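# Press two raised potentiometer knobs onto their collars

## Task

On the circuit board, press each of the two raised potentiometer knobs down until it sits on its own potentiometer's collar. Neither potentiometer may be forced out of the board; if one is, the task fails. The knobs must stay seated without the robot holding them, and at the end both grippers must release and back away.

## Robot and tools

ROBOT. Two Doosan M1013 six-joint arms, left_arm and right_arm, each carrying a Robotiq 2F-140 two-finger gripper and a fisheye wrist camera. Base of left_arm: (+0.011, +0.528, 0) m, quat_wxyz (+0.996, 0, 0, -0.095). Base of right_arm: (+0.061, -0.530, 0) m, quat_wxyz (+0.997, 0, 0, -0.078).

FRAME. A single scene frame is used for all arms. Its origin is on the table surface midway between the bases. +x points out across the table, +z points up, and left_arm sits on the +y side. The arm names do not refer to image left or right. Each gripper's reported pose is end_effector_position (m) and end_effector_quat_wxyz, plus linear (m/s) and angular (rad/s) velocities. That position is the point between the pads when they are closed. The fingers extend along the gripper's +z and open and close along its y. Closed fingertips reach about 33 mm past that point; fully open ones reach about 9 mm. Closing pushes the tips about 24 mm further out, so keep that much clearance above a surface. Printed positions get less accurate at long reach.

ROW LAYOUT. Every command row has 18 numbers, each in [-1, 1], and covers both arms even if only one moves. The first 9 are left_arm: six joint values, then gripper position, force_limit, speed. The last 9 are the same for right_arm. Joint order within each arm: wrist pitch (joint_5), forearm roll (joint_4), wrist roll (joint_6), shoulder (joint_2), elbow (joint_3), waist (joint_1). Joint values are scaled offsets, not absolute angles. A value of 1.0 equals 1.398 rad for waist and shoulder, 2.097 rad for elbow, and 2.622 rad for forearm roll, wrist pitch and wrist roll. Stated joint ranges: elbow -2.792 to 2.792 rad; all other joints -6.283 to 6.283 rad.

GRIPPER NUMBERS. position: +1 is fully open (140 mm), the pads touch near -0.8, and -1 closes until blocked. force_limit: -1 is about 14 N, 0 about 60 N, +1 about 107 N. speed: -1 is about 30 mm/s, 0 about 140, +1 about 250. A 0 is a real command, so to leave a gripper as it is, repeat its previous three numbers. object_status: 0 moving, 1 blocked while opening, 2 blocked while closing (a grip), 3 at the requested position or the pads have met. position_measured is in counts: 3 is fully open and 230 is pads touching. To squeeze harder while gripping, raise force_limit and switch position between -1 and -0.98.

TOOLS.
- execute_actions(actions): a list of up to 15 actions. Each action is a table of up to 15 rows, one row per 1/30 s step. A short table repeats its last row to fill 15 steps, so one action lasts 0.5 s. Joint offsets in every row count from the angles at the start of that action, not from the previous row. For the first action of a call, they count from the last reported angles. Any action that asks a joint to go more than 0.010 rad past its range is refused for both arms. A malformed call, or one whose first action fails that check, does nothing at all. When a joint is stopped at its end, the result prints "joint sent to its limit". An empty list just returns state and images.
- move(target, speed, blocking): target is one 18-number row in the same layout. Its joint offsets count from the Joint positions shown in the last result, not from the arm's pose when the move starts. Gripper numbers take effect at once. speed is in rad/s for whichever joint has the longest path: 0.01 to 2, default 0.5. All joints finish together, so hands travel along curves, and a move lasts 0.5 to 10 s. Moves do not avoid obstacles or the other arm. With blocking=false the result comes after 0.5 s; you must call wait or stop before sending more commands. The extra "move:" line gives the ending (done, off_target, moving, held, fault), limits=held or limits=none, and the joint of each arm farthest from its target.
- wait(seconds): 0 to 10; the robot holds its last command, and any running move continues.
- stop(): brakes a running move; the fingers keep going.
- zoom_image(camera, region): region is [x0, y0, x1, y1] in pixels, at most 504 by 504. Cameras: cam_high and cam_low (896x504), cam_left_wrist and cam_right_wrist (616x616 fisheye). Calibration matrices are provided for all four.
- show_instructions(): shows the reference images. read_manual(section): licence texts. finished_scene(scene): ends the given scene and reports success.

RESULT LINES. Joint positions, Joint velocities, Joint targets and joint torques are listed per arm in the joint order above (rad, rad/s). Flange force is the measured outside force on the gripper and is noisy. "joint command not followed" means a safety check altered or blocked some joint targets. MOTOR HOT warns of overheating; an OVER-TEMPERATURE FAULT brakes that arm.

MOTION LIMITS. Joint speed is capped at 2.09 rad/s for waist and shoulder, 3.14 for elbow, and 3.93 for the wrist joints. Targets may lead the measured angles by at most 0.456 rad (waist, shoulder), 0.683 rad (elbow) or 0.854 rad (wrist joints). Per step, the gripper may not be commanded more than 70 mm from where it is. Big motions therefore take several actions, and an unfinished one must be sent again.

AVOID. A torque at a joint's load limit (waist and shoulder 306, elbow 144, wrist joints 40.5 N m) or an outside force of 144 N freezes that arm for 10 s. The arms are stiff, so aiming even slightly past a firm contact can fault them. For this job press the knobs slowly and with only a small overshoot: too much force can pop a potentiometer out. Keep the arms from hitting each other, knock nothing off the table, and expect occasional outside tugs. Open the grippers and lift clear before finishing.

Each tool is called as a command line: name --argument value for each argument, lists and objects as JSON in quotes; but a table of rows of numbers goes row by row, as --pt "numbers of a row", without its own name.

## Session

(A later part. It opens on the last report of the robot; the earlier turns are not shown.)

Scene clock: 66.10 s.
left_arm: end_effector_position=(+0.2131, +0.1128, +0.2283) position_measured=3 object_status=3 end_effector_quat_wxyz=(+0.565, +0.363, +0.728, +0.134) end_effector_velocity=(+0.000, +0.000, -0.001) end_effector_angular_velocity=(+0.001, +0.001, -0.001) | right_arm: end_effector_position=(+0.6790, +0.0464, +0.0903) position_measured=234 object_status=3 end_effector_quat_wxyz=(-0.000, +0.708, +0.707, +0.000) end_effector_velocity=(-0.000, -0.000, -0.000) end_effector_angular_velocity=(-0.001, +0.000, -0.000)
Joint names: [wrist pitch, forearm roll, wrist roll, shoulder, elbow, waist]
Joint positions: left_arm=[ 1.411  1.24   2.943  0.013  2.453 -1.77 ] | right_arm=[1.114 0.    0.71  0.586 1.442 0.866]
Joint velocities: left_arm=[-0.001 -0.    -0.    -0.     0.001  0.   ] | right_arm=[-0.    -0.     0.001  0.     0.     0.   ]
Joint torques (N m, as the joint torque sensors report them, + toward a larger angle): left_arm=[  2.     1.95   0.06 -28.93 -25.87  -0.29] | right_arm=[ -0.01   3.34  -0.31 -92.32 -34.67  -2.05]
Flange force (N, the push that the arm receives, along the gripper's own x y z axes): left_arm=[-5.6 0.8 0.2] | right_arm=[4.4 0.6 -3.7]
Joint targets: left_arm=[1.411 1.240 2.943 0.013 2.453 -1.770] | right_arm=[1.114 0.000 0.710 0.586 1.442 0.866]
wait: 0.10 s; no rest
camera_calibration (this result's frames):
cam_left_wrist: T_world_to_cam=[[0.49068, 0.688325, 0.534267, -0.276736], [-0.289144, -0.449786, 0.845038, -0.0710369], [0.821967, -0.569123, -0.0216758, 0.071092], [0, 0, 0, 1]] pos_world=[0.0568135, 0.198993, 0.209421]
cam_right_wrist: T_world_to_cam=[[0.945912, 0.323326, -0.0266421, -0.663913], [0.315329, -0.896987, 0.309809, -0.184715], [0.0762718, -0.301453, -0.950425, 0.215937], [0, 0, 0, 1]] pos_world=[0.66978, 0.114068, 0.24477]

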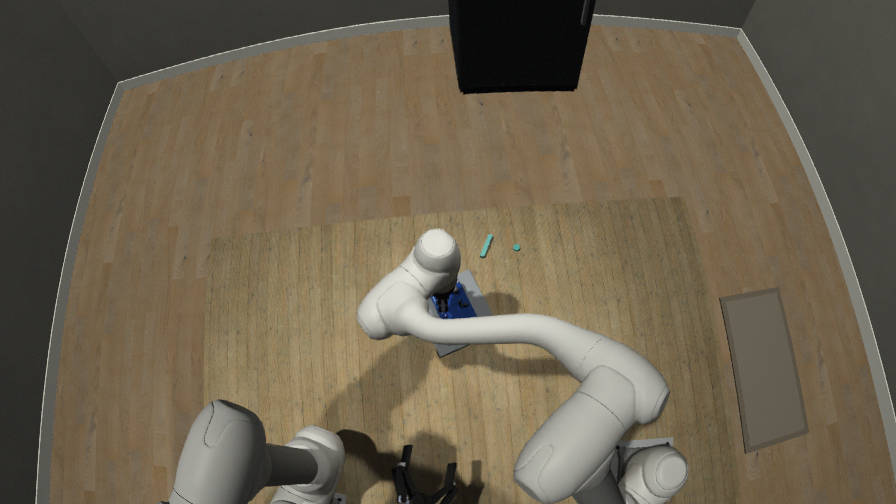

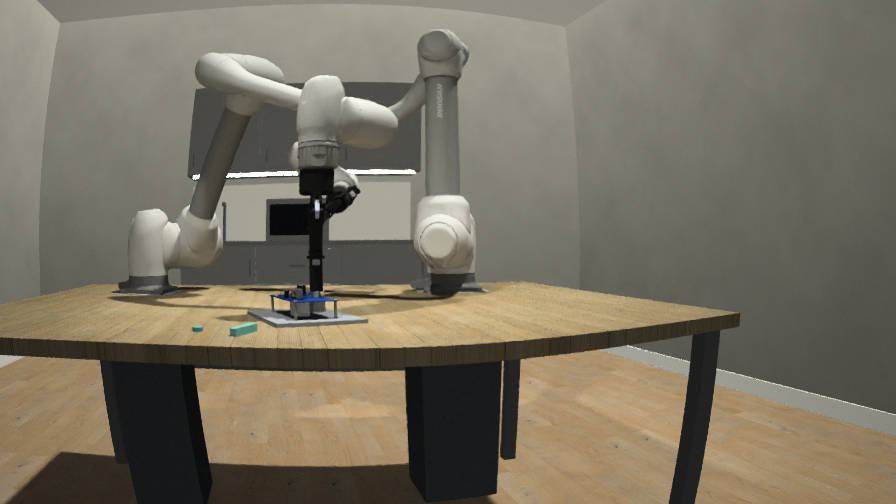

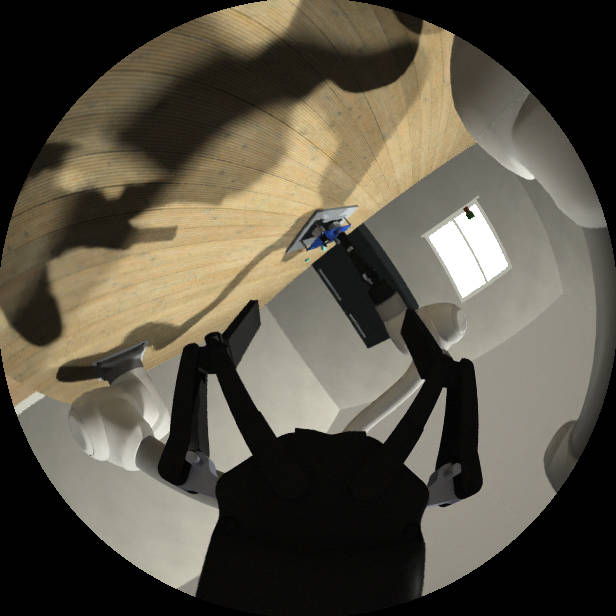

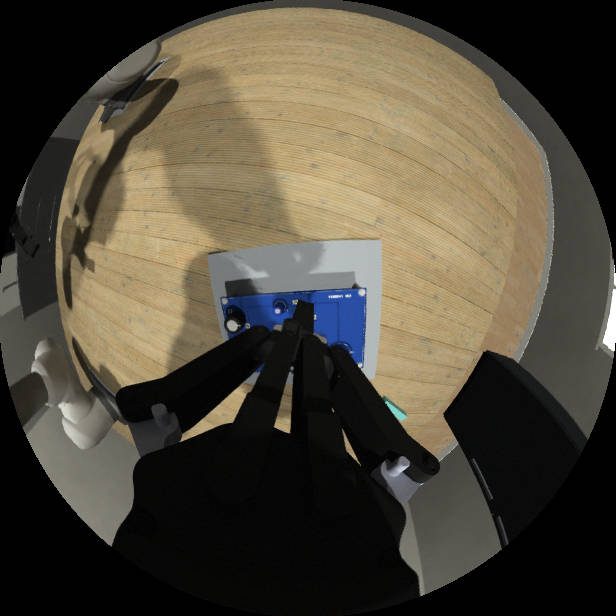

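zoom_image --camera "cam_low" --region '[300, 280, 330, 302]'

move --target '[0,0,0,0,0,0,1,0,0, -0.000174,0,0,0.000146,0.00012,0,-1,0.5,1]' --speed 0.01

wait --seconds 0.2

wait --seconds 0.1

Region (300, 280, 330, 302) of cam_low's 896x504 image, scaled by 16.800, with more detail than that image has; it fills the top 370 rows of this view, and the rest is white.

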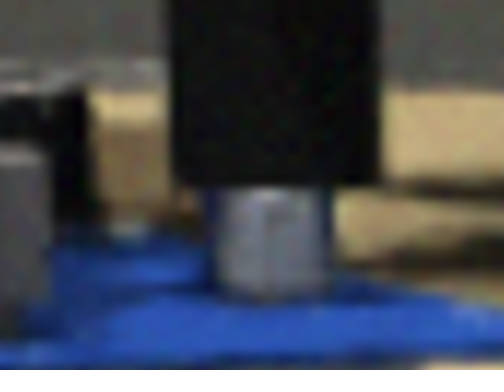

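Scene clock: 67.00 s.
left_arm: end_effector_position=(+0.2131, +0.1128, +0.2283) position_measured=3 object_status=3 end_effector_quat_wxyz=(+0.565, +0.363, +0.728, +0.134) end_effector_velocity=(-0.000, -0.000, +0.000) end_effector_angular_velocity=(+0.000, -0.000, -0.000) | right_arm: end_effector_position=(+0.6790, +0.0464, +0.0900) position_measured=234 object_status=3 end_effector_quat_wxyz=(-0.000, +0.708, +0.707, +0.000) end_effector_velocity=(-0.000, +0.000, -0.000) end_effector_angular_velocity=(+0.001, +0.000, +0.000)
Joint names: [wrist pitch, forearm roll, wrist roll, shoulder, elbow, waist]
Joint positions: left_arm=[ 1.411  1.24   2.943  0.013  2.453 -1.77 ] | right_arm=[1.114 0.    0.71  0.586 1.442 0.866]
Joint velocities: left_arm=[ 0.  0.  0.  0. -0. -0.] | right_arm=[-0.001  0.001 -0.001 -0.     0.001 -0.   ]
Joint torques (N m, as the joint torque sensors report them, + toward a larger angle): left_arm=[  1.94   1.84   0.09 -29.29 -26.41  -1.28] | right_arm=[  0.18   3.34   0.05 -92.84 -34.48   0.44]
Flange force (N, the push that the arm receives, along the gripper's own x y z axes): left_arm=[-5.7 0.2 3.2] | right_arm=[2.5 3.5 -3.2]
Joint targets: left_arm=[1.411 1.240 2.943 0.013 2.453 -1.770] | right_arm=[1.114 0.000 0.710 0.586 1.442 0.866]
move: done; limits=none; left_arm: farthest joint: the waist, 0.000 radians from its target (0.000 radians at the start); right_arm: farthest joint: the waist, 0.000 radians from its target (0.000 radians at the start)
camera_calibration (this result's frames):
cam_left_wrist: T_world_to_cam=[[0.49068, 0.688325, 0.534267, -0.276736], [-0.289144, -0.449786, 0.845038, -0.0710369], [0.821966, -0.569123, -0.0216757, 0.071092], [0, 0, 0, 1]] pos_world=[0.0568135, 0.198993, 0.209421]
cam_right_wrist: T_world_to_cam=[[0.945912, 0.323327, -0.0266389, -0.663916], [0.315328, -0.896988, 0.309808, -0.184627], [0.0762744, -0.301451, -0.950426, 0.215658], [0, 0, 0, 1]] pos_world=[0.669775, 0.114064, 0.24448]

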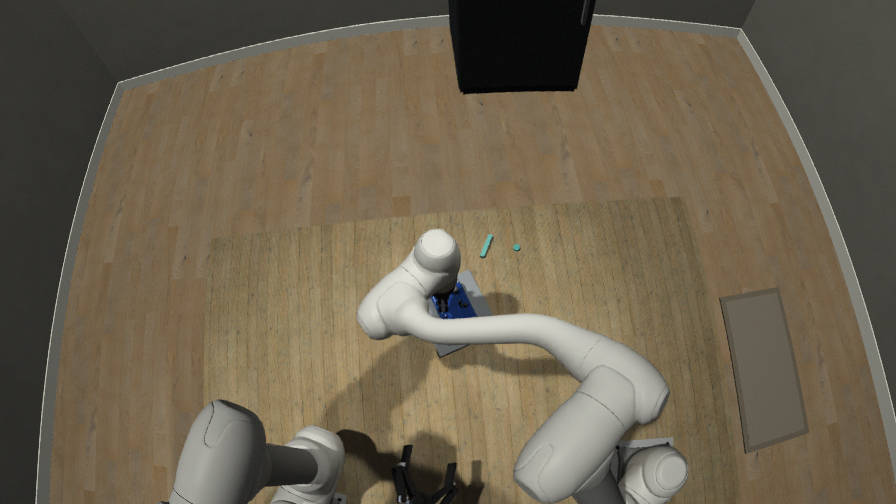

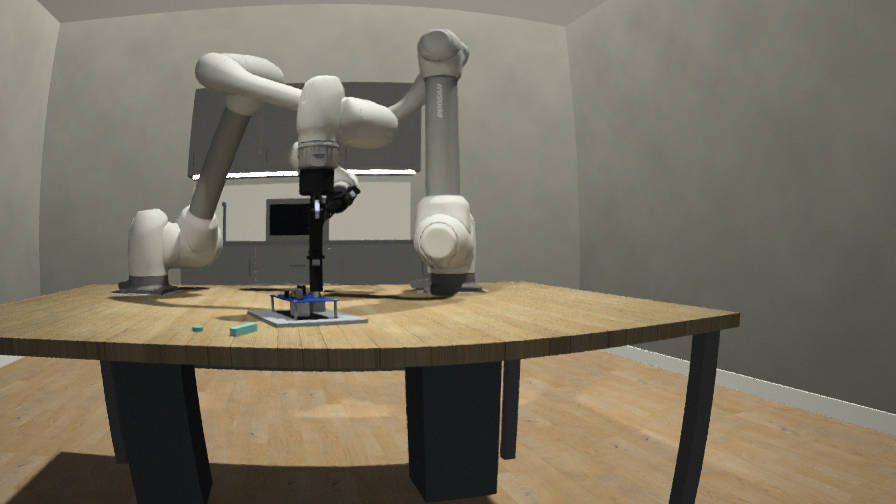

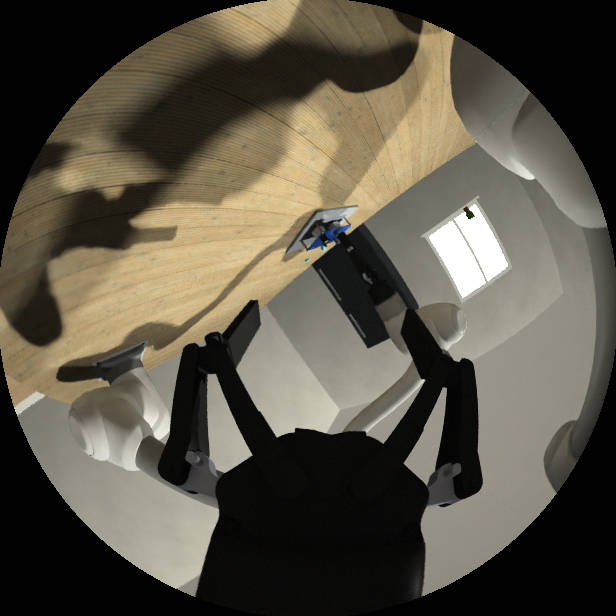

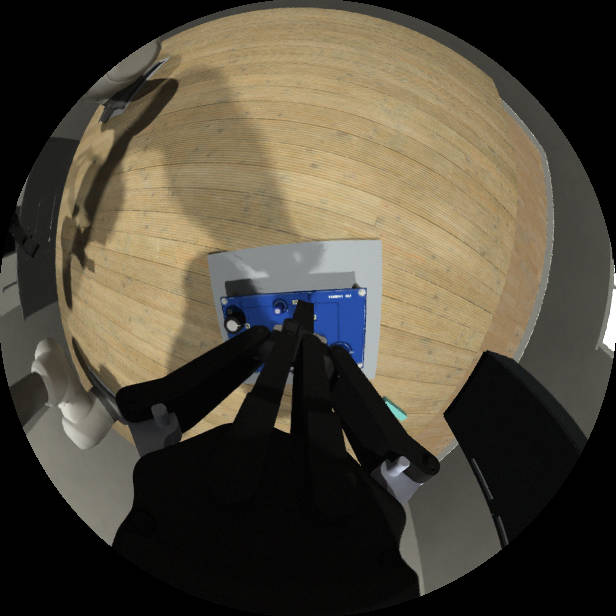

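Scene clock: 67.20 s.
left_arm: end_effector_position=(+0.2131, +0.1128, +0.2283) position_measured=3 object_status=3 end_effector_quat_wxyz=(+0.565, +0.363, +0.728, +0.134) end_effector_velocity=(-0.000, -0.000, +0.000) end_effector_angular_velocity=(-0.001, +0.001, -0.000) | right_arm: end_effector_position=(+0.6790, +0.0464, +0.0900) position_measured=234 object_status=3 end_effector_quat_wxyz=(-0.000, +0.708, +0.707, +0.000) end_effector_velocity=(-0.000, -0.000, -0.000) end_effector_angular_velocity=(-0.001, +0.000, -0.000)
Joint names: [wrist pitch, forearm roll, wrist roll, shoulder, elbow, waist]
Joint positions: left_arm=[ 1.411  1.24   2.943  0.013  2.453 -1.77 ] | right_arm=[1.114 0.    0.71  0.586 1.442 0.866]
Joint velocities: left_arm=[-0.     0.     0.    -0.    -0.001  0.   ] | right_arm=[ 0.    -0.001  0.001  0.     0.     0.   ]
Joint torques (N m, as the joint torque sensors report them, + toward a larger angle): left_arm=[  1.86   1.82   0.08 -28.72 -26.38  -0.73] | right_arm=[ -0.41   2.87   0.16 -92.94 -34.85   1.32]
Flange force (N, the push that the arm receives, along the gripper's own x y z axes): left_arm=[-5.7 1.8 1.3] | right_arm=[1.6 4.2 -3.7]
Joint targets: left_arm=[1.411 1.240 2.943 0.013 2.453 -1.770] | right_arm=[1.114 0.000 0.710 0.586 1.442 0.866]
wait: 0.20 s; at rest by 0.17 s
camera_calibration (this result's frames):
cam_left_wrist: T_world_to_cam=[[0.49068, 0.688325, 0.534267, -0.276736], [-0.289144, -0.449786, 0.845038, -0.0710369], [0.821966, -0.569124, -0.0216757, 0.071092], [0, 0, 0, 1]] pos_world=[0.0568135, 0.198993, 0.209421]
cam_right_wrist: T_world_to_cam=[[0.945912, 0.323327, -0.0266404, -0.663915], [0.315329, -0.896987, 0.309809, -0.184625], [0.0762732, -0.301452, -0.950426, 0.215652], [0, 0, 0, 1]] pos_world=[0.669775, 0.114064, 0.244473]

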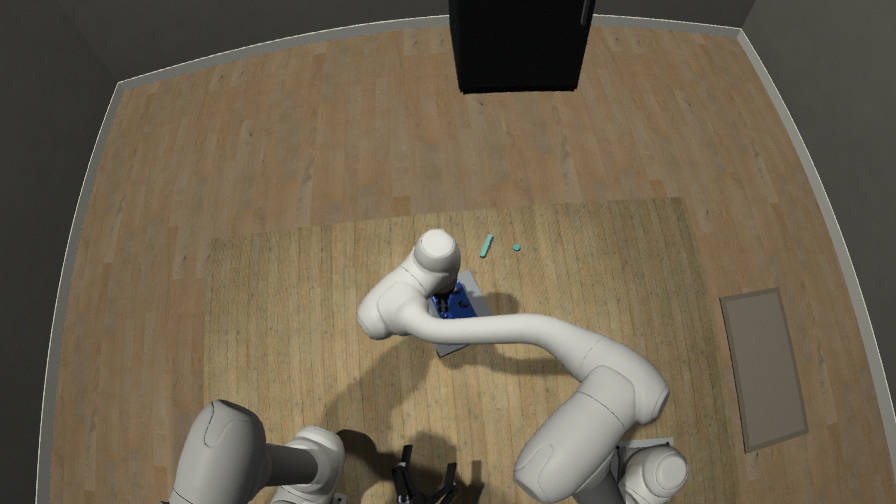

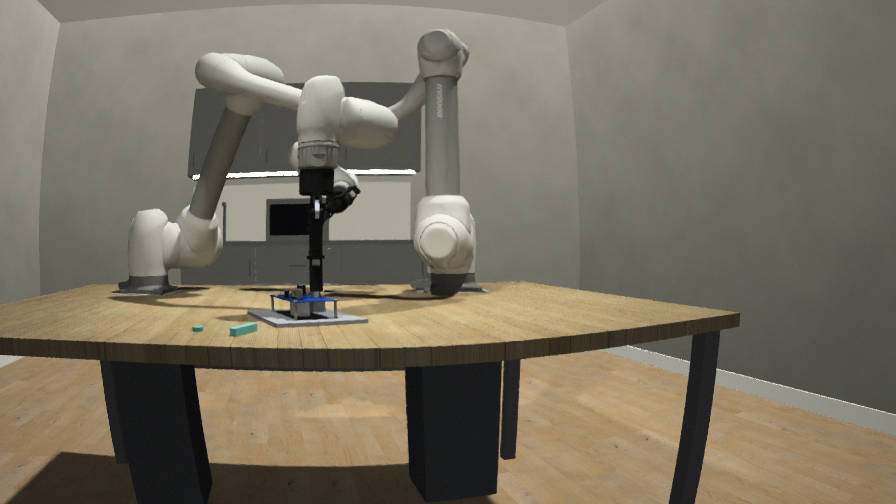

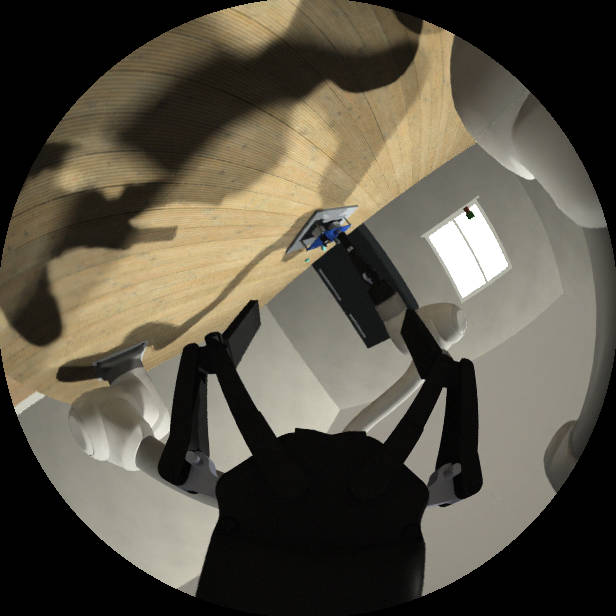

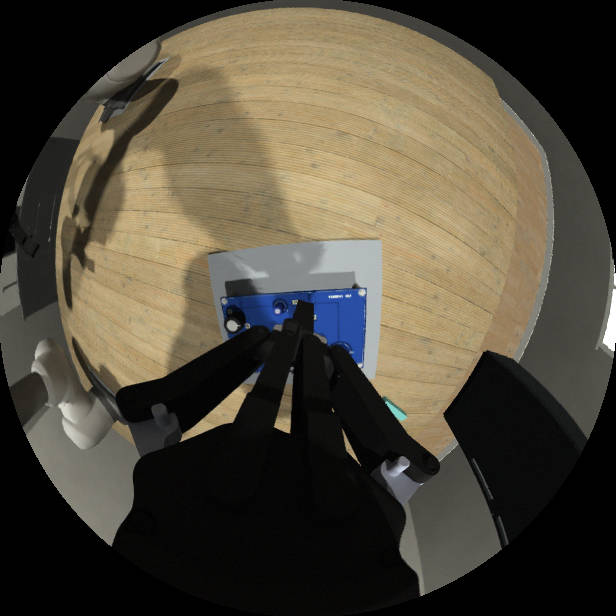

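Scene clock: 67.30 s.
left_arm: end_effector_position=(+0.2131, +0.1128, +0.2283) position_measured=3 object_status=3 end_effector_quat_wxyz=(+0.565, +0.363, +0.728, +0.134) end_effector_velocity=(+0.000, +0.000, -0.000) end_effector_angular_velocity=(+0.001, -0.000, -0.000) | right_arm: end_effector_position=(+0.6790, +0.0464, +0.0900) position_measured=234 object_status=3 end_effector_quat_wxyz=(-0.000, +0.708, +0.707, +0.000) end_effector_velocity=(-0.000, -0.000, -0.000) end_effector_angular_velocity=(-0.001, +0.000, +0.001)
Joint names: [wrist pitch, forearm roll, wrist roll, shoulder, elbow, waist]
Joint positions: left_arm=[ 1.411  1.24   2.943  0.013  2.453 -1.77 ] | right_arm=[1.114 0.    0.71  0.586 1.442 0.866]
Joint velocities: left_arm=[ 0.     0.    -0.     0.     0.001 -0.   ] | right_arm=[ 0.    -0.    -0.001  0.     0.     0.   ]
Joint torques (N m, as the joint torque sensors report them, + toward a larger angle): left_arm=[  1.9    2.08   0.02 -28.99 -26.2    0.15] | right_arm=[ -0.05   3.3   -0.07 -90.48 -33.53   0.45]
Flange force (N, the push that the arm receives, along the gripper's own x y z axes): left_arm=[-4.8 0.8 -1.3] | right_arm=[2.0 2.8 -6.1]
Joint targets: left_arm=[1.411 1.240 2.943 0.013 2.453 -1.770] | right_arm=[1.114 0.000 0.710 0.586 1.442 0.866]
wait: 0.10 s; no rest
camera_calibration (this result's frames):
cam_left_wrist: T_world_to_cam=[[0.49068, 0.688325, 0.534267, -0.276735], [-0.289144, -0.449785, 0.845038, -0.071037], [0.821966, -0.569124, -0.0216758, 0.0710921], [0, 0, 0, 1]] pos_world=[0.0568134, 0.198993, 0.209421]
cam_right_wrist: T_world_to_cam=[[0.945912, 0.323326, -0.026641, -0.663915], [0.315329, -0.896987, 0.309809, -0.184625], [0.0762727, -0.301453, -0.950426, 0.215652], [0, 0, 0, 1]] pos_world=[0.669775, 0.114064, 0.244472]

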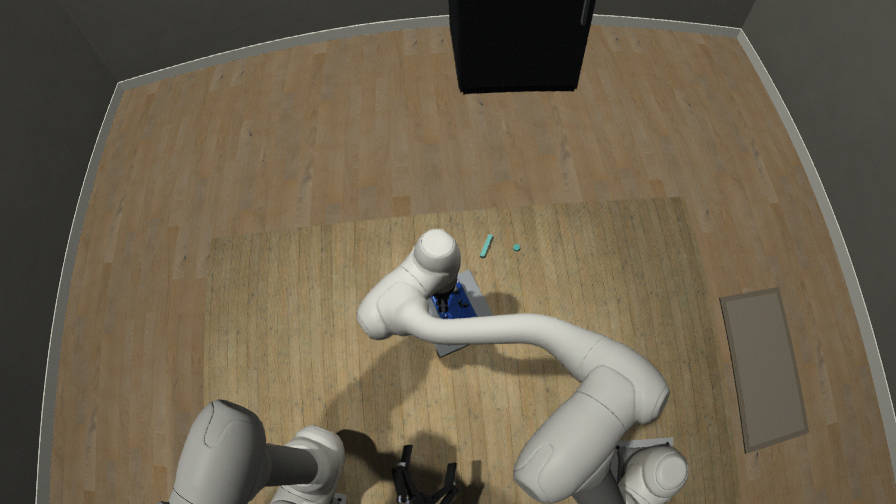

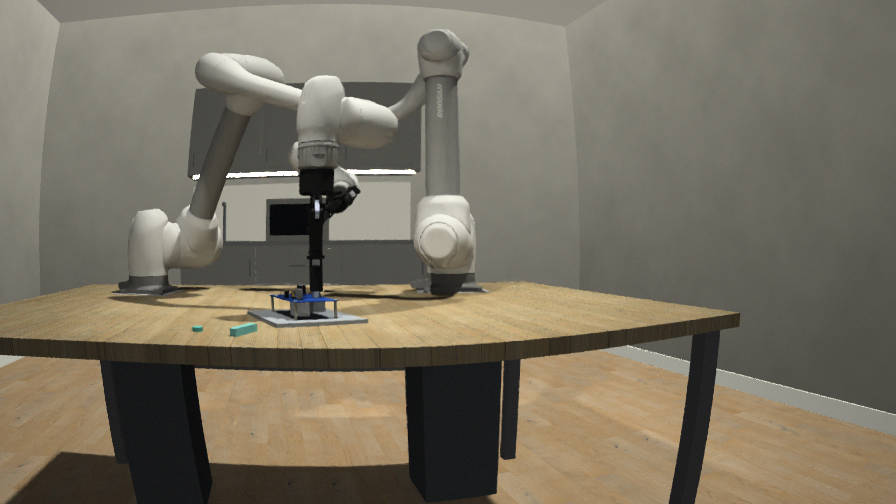

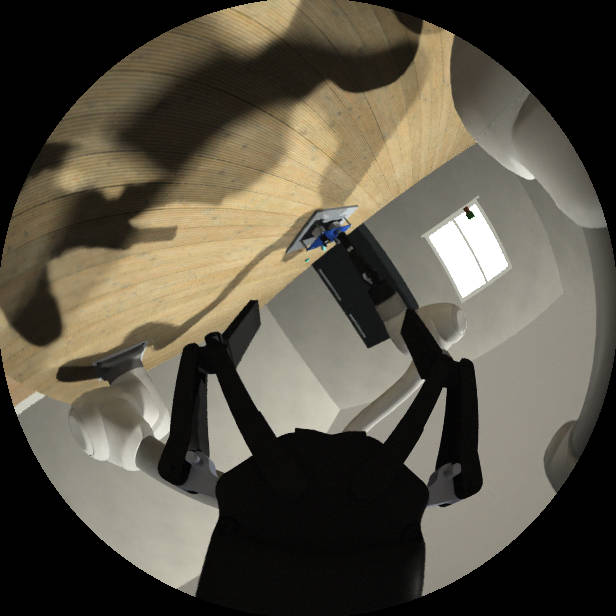

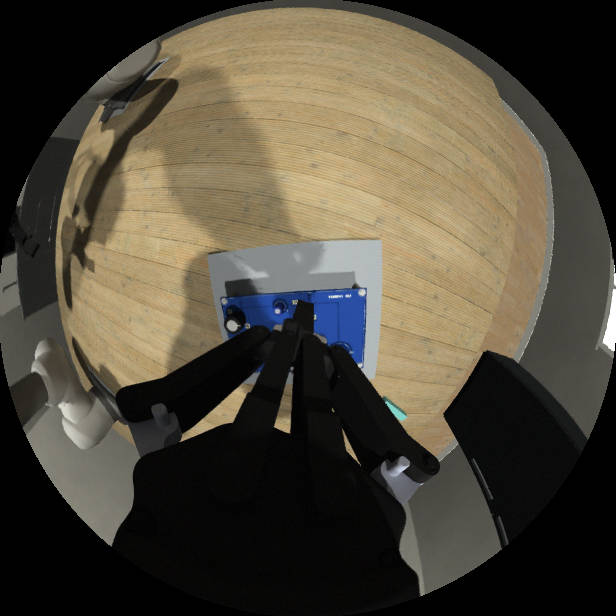

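move --target '[0,0,0,0,0,0,1,0,0, -0.000174,0,0,0.000146,0.00012,0,-1,0.5,1]' --speed 0.01

wait --seconds 0.2

wait --seconds 0.1

zoom_image --camera "cam_low" --region '[300, 280, 330, 302]'

Scene clock: 68.17 s.
left_arm: end_effector_position=(+0.2131, +0.1128, +0.2283) position_measured=3 object_status=3 end_effector_quat_wxyz=(+0.565, +0.363, +0.728, +0.134) end_effector_velocity=(+0.000, +0.001, -0.000) end_effector_angular_velocity=(+0.000, -0.000, -0.000) | right_arm: end_effector_position=(+0.6790, +0.0464, +0.0897) position_measured=234 object_status=3 end_effector_quat_wxyz=(-0.000, +0.708, +0.707, +0.000) end_effector_velocity=(-0.000, -0.000, -0.000) end_effector_angular_velocity=(-0.000, +0.000, +0.000)
Joint names: [wrist pitch, forearm roll, wrist roll, shoulder, elbow, waist]
Joint positions: left_arm=[ 1.411  1.24   2.943  0.013  2.453 -1.77 ] | right_arm=[1.113 0.    0.71  0.586 1.442 0.866]
Joint velocities: left_arm=[ 0.    -0.    -0.    -0.001  0.001 -0.001] | right_arm=[-0.    -0.    -0.    -0.     0.001  0.   ]
Joint torques (N m, as the joint torque sensors report them, + toward a larger angle): left_arm=[  1.85   2.04  -0.01 -28.81 -26.04  -0.02] | right_arm=[ -0.08   3.27  -0.07 -93.17 -33.08   0.67]
Flange force (N, the push that the arm receives, along the gripper's own x y z axes): left_arm=[-5.4 1.5 -1.1] | right_arm=[5.3 6.7 -4.5]
Joint targets: left_arm=[1.411 1.240 2.943 0.013 2.453 -1.770] | right_arm=[1.113 0.000 0.710 0.586 1.442 0.866]
move: done; limits=none; left_arm: farthest joint: the waist, 0.000 radians from its target (0.000 radians at the start); right_arm: farthest joint: the waist, 0.000 radians from its target (0.000 radians at the start)
camera_calibration (this result's frames):
cam_left_wrist: T_world_to_cam=[[0.49068, 0.688325, 0.534267, -0.276736], [-0.289144, -0.449786, 0.845038, -0.0710369], [0.821966, -0.569123, -0.0216756, 0.0710919], [0, 0, 0, 1]] pos_world=[0.0568135, 0.198993, 0.209421]
cam_right_wrist: T_world_to_cam=[[0.945913, 0.323326, -0.026636, -0.663919], [0.315327, -0.896989, 0.309807, -0.184536], [0.0762765, -0.301449, -0.950426, 0.215374], [0, 0, 0, 1]] pos_world=[0.66977, 0.11406, 0.244183]

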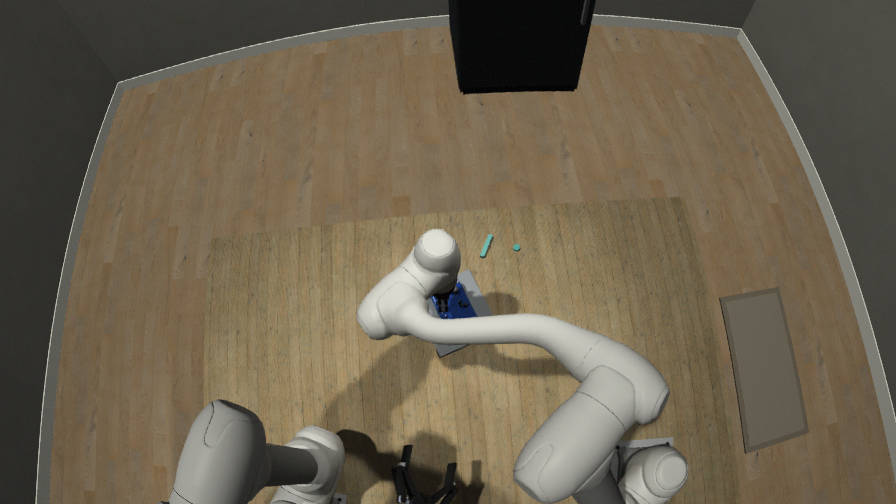

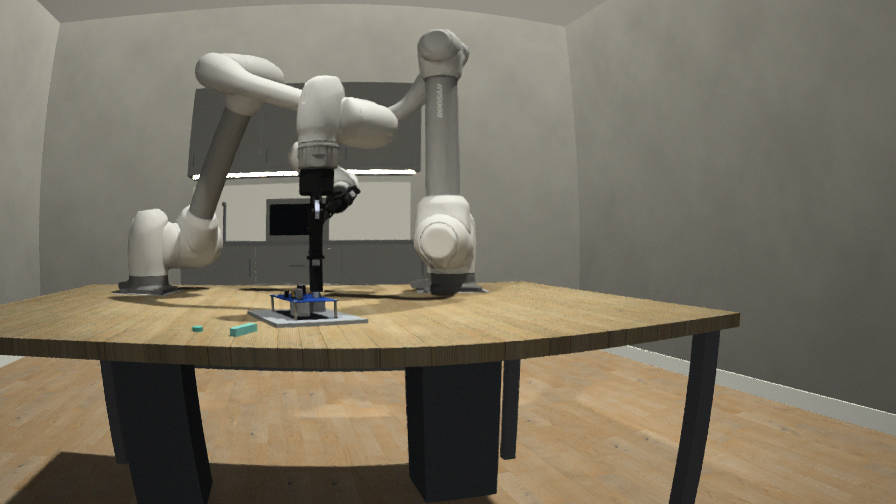

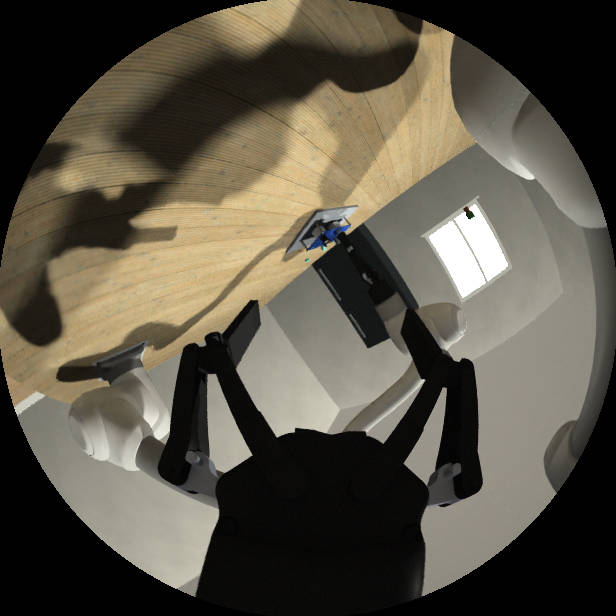

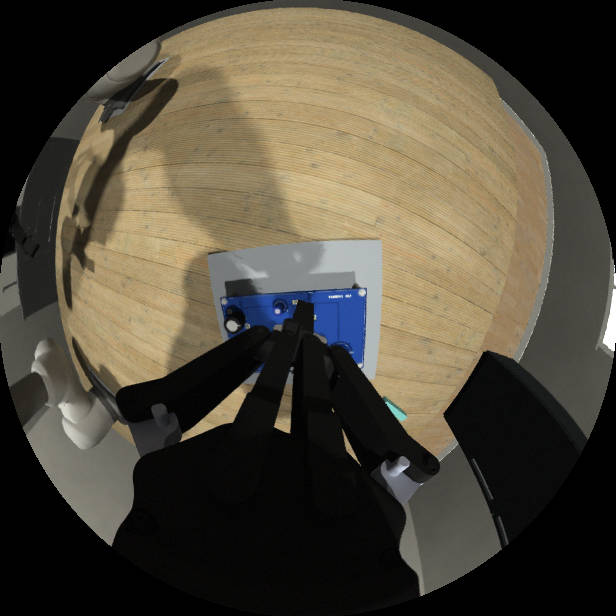

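Scene clock: 68.37 s.
left_arm: end_effector_position=(+0.2131, +0.1128, +0.2283) position_measured=3 object_status=3 end_effector_quat_wxyz=(+0.565, +0.363, +0.728, +0.134) end_effector_velocity=(+0.000, +0.001, +0.000) end_effector_angular_velocity=(+0.001, -0.001, +0.000) | right_arm: end_effector_position=(+0.6790, +0.0464, +0.0897) position_measured=234 object_status=3 end_effector_quat_wxyz=(-0.000, +0.708, +0.707, +0.000) end_effector_velocity=(-0.000, +0.000, -0.000) end_effector_angular_velocity=(+0.001, +0.001, -0.001)
Joint names: [wrist pitch, forearm roll, wrist roll, shoulder, elbow, waist]
Joint positions: left_arm=[ 1.411  1.24   2.943  0.013  2.453 -1.77 ] | right_arm=[1.113 0.    0.71  0.586 1.442 0.866]
Joint velocities: left_arm=[ 0.001  0.     0.001 -0.     0.001  0.   ] | right_arm=[-0.     0.001  0.001  0.    -0.    -0.   ]
Joint torques (N m, as the joint torque sensors report them, + toward a larger angle): left_arm=[  1.76   1.95   0.03 -29.26 -25.97  -1.25] | right_arm=[  0.03   3.23  -0.03 -90.85 -34.17   3.04]
Flange force (N, the push that the arm receives, along the gripper's own x y z axes): left_arm=[-6.4 0.5 2.3] | right_arm=[-1.0 4.1 -5.2]
Joint targets: left_arm=[1.411 1.240 2.943 0.013 2.453 -1.770] | right_arm=[1.113 0.000 0.710 0.586 1.442 0.866]
wait: 0.20 s; at rest by 0.17 s
camera_calibration (this result's frames):
cam_left_wrist: T_world_to_cam=[[0.49068, 0.688325, 0.534267, -0.276736], [-0.289144, -0.449785, 0.845038, -0.0710369], [0.821966, -0.569124, -0.0216755, 0.071092], [0, 0, 0, 1]] pos_world=[0.0568135, 0.198993, 0.209421]
cam_right_wrist: T_world_to_cam=[[0.945912, 0.323326, -0.0266389, -0.663917], [0.315328, -0.896988, 0.309808, -0.184535], [0.0762744, -0.301451, -0.950426, 0.215368], [0, 0, 0, 1]] pos_world=[0.66977, 0.114059, 0.244176]

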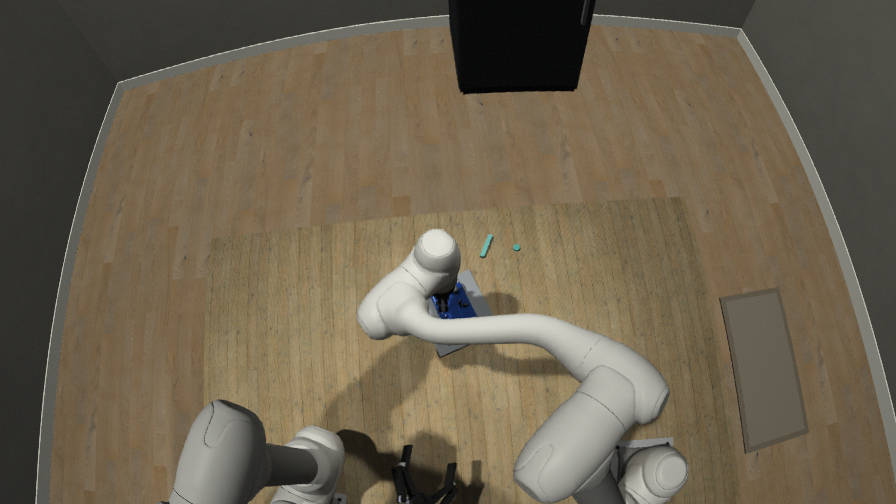

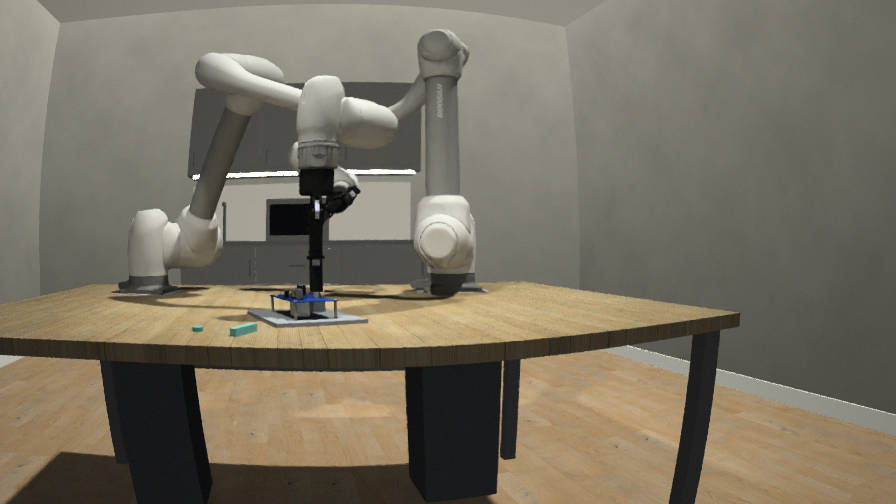

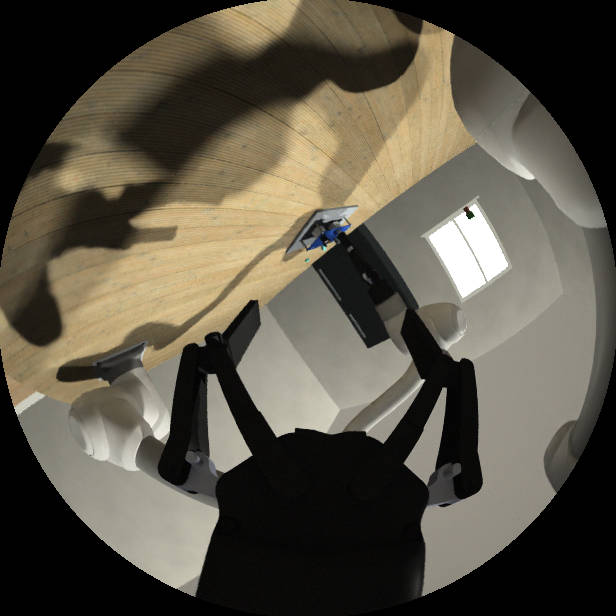

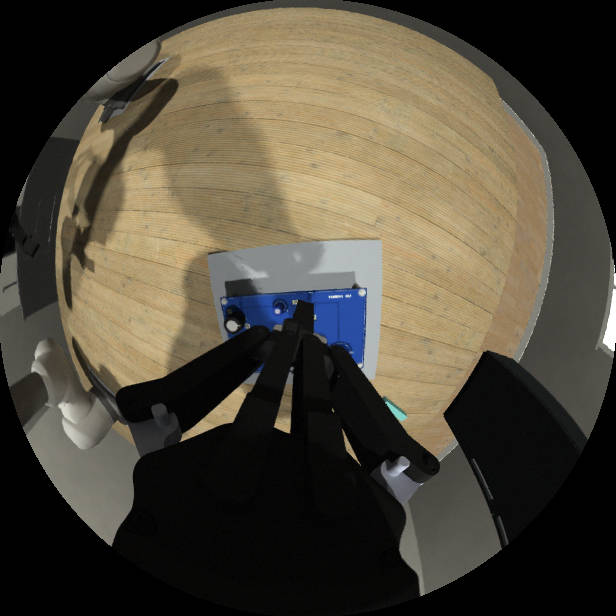

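Scene clock: 68.47 s.
left_arm: end_effector_position=(+0.2131, +0.1128, +0.2283) position_measured=3 object_status=3 end_effector_quat_wxyz=(+0.565, +0.363, +0.728, +0.134) end_effector_velocity=(+0.000, +0.000, -0.001) end_effector_angular_velocity=(+0.001, +0.000, -0.000) | right_arm: end_effector_position=(+0.6790, +0.0464, +0.0897) position_measured=234 object_status=3 end_effector_quat_wxyz=(-0.000, +0.708, +0.707, +0.000) end_effector_velocity=(-0.000, +0.000, -0.000) end_effector_angular_velocity=(+0.000, +0.000, -0.001)
Joint names: [wrist pitch, forearm roll, wrist roll, shoulder, elbow, waist]
Joint positions: left_arm=[ 1.411  1.24   2.943  0.013  2.453 -1.77 ] | right_arm=[1.113 0.    0.71  0.586 1.442 0.866]
Joint velocities: left_arm=[-0.001 -0.    -0.     0.     0.001  0.   ] | right_arm=[-0.     0.     0.001  0.     0.     0.   ]
Joint torques (N m, as the joint torque sensors report them, + toward a larger angle): left_arm=[  1.81   2.08   0.03 -28.42 -26.2   -0.98] | right_arm=[ -0.06   3.45  -0.05 -89.64 -34.37   1.64]
Flange force (N, the push that the arm receives, along the gripper's own x y z axes): left_arm=[-6.2 2.4 1.0] | right_arm=[-1.2 1.5 -6.0]
Joint targets: left_arm=[1.411 1.240 2.943 0.013 2.453 -1.770] | right_arm=[1.113 0.000 0.710 0.586 1.442 0.866]
wait: 0.10 s; no rest
camera_calibration (this result's frames):
cam_left_wrist: T_world_to_cam=[[0.49068, 0.688325, 0.534267, -0.276735], [-0.289144, -0.449785, 0.845038, -0.071037], [0.821966, -0.569124, -0.0216756, 0.071092], [0, 0, 0, 1]] pos_world=[0.0568135, 0.198993, 0.209421]
cam_right_wrist: T_world_to_cam=[[0.945912, 0.323326, -0.0266395, -0.663917], [0.315328, -0.896988, 0.309808, -0.184535], [0.0762738, -0.301452, -0.950426, 0.215367], [0, 0, 0, 1]] pos_world=[0.66977, 0.114059, 0.244175]

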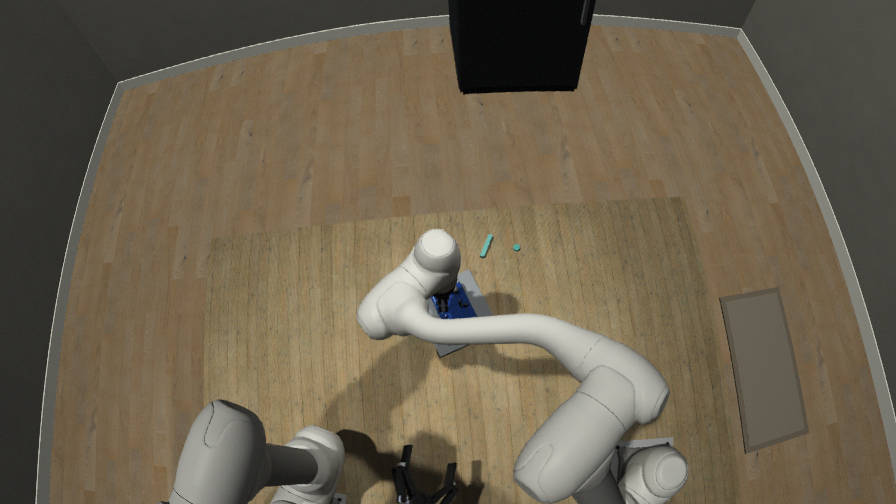

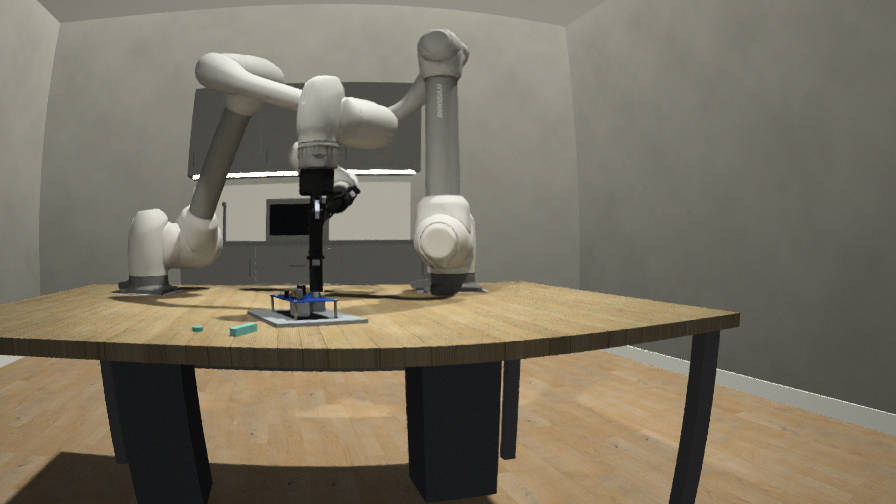

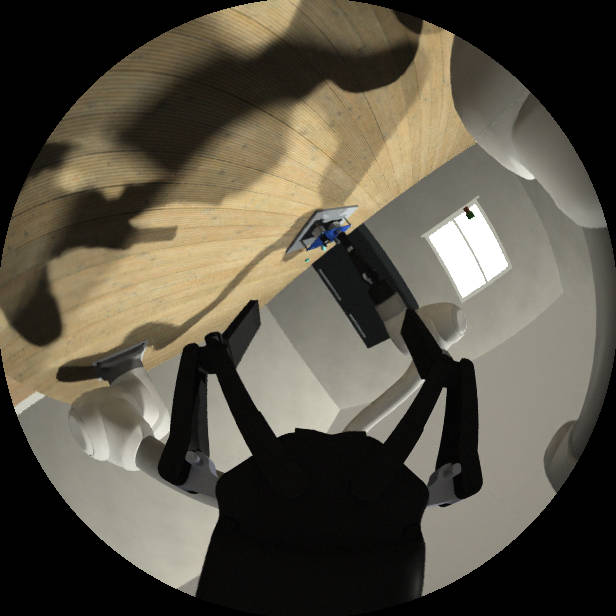

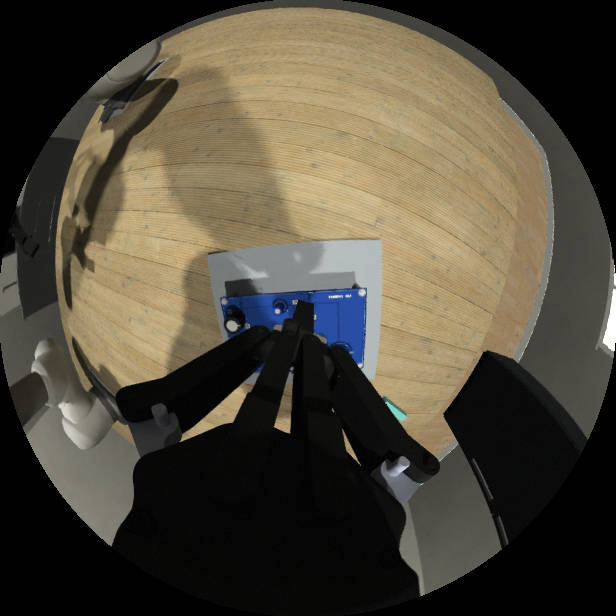

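Region (300, 280, 330, 302) of cam_low's 896x504 image, scaled by 16.800, with more detail than that image has; it fills the top 370 rows of this view, and the rest is white.

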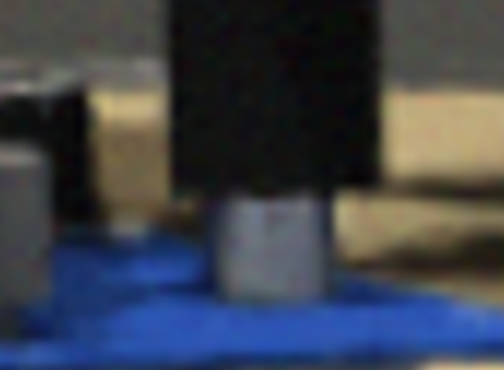

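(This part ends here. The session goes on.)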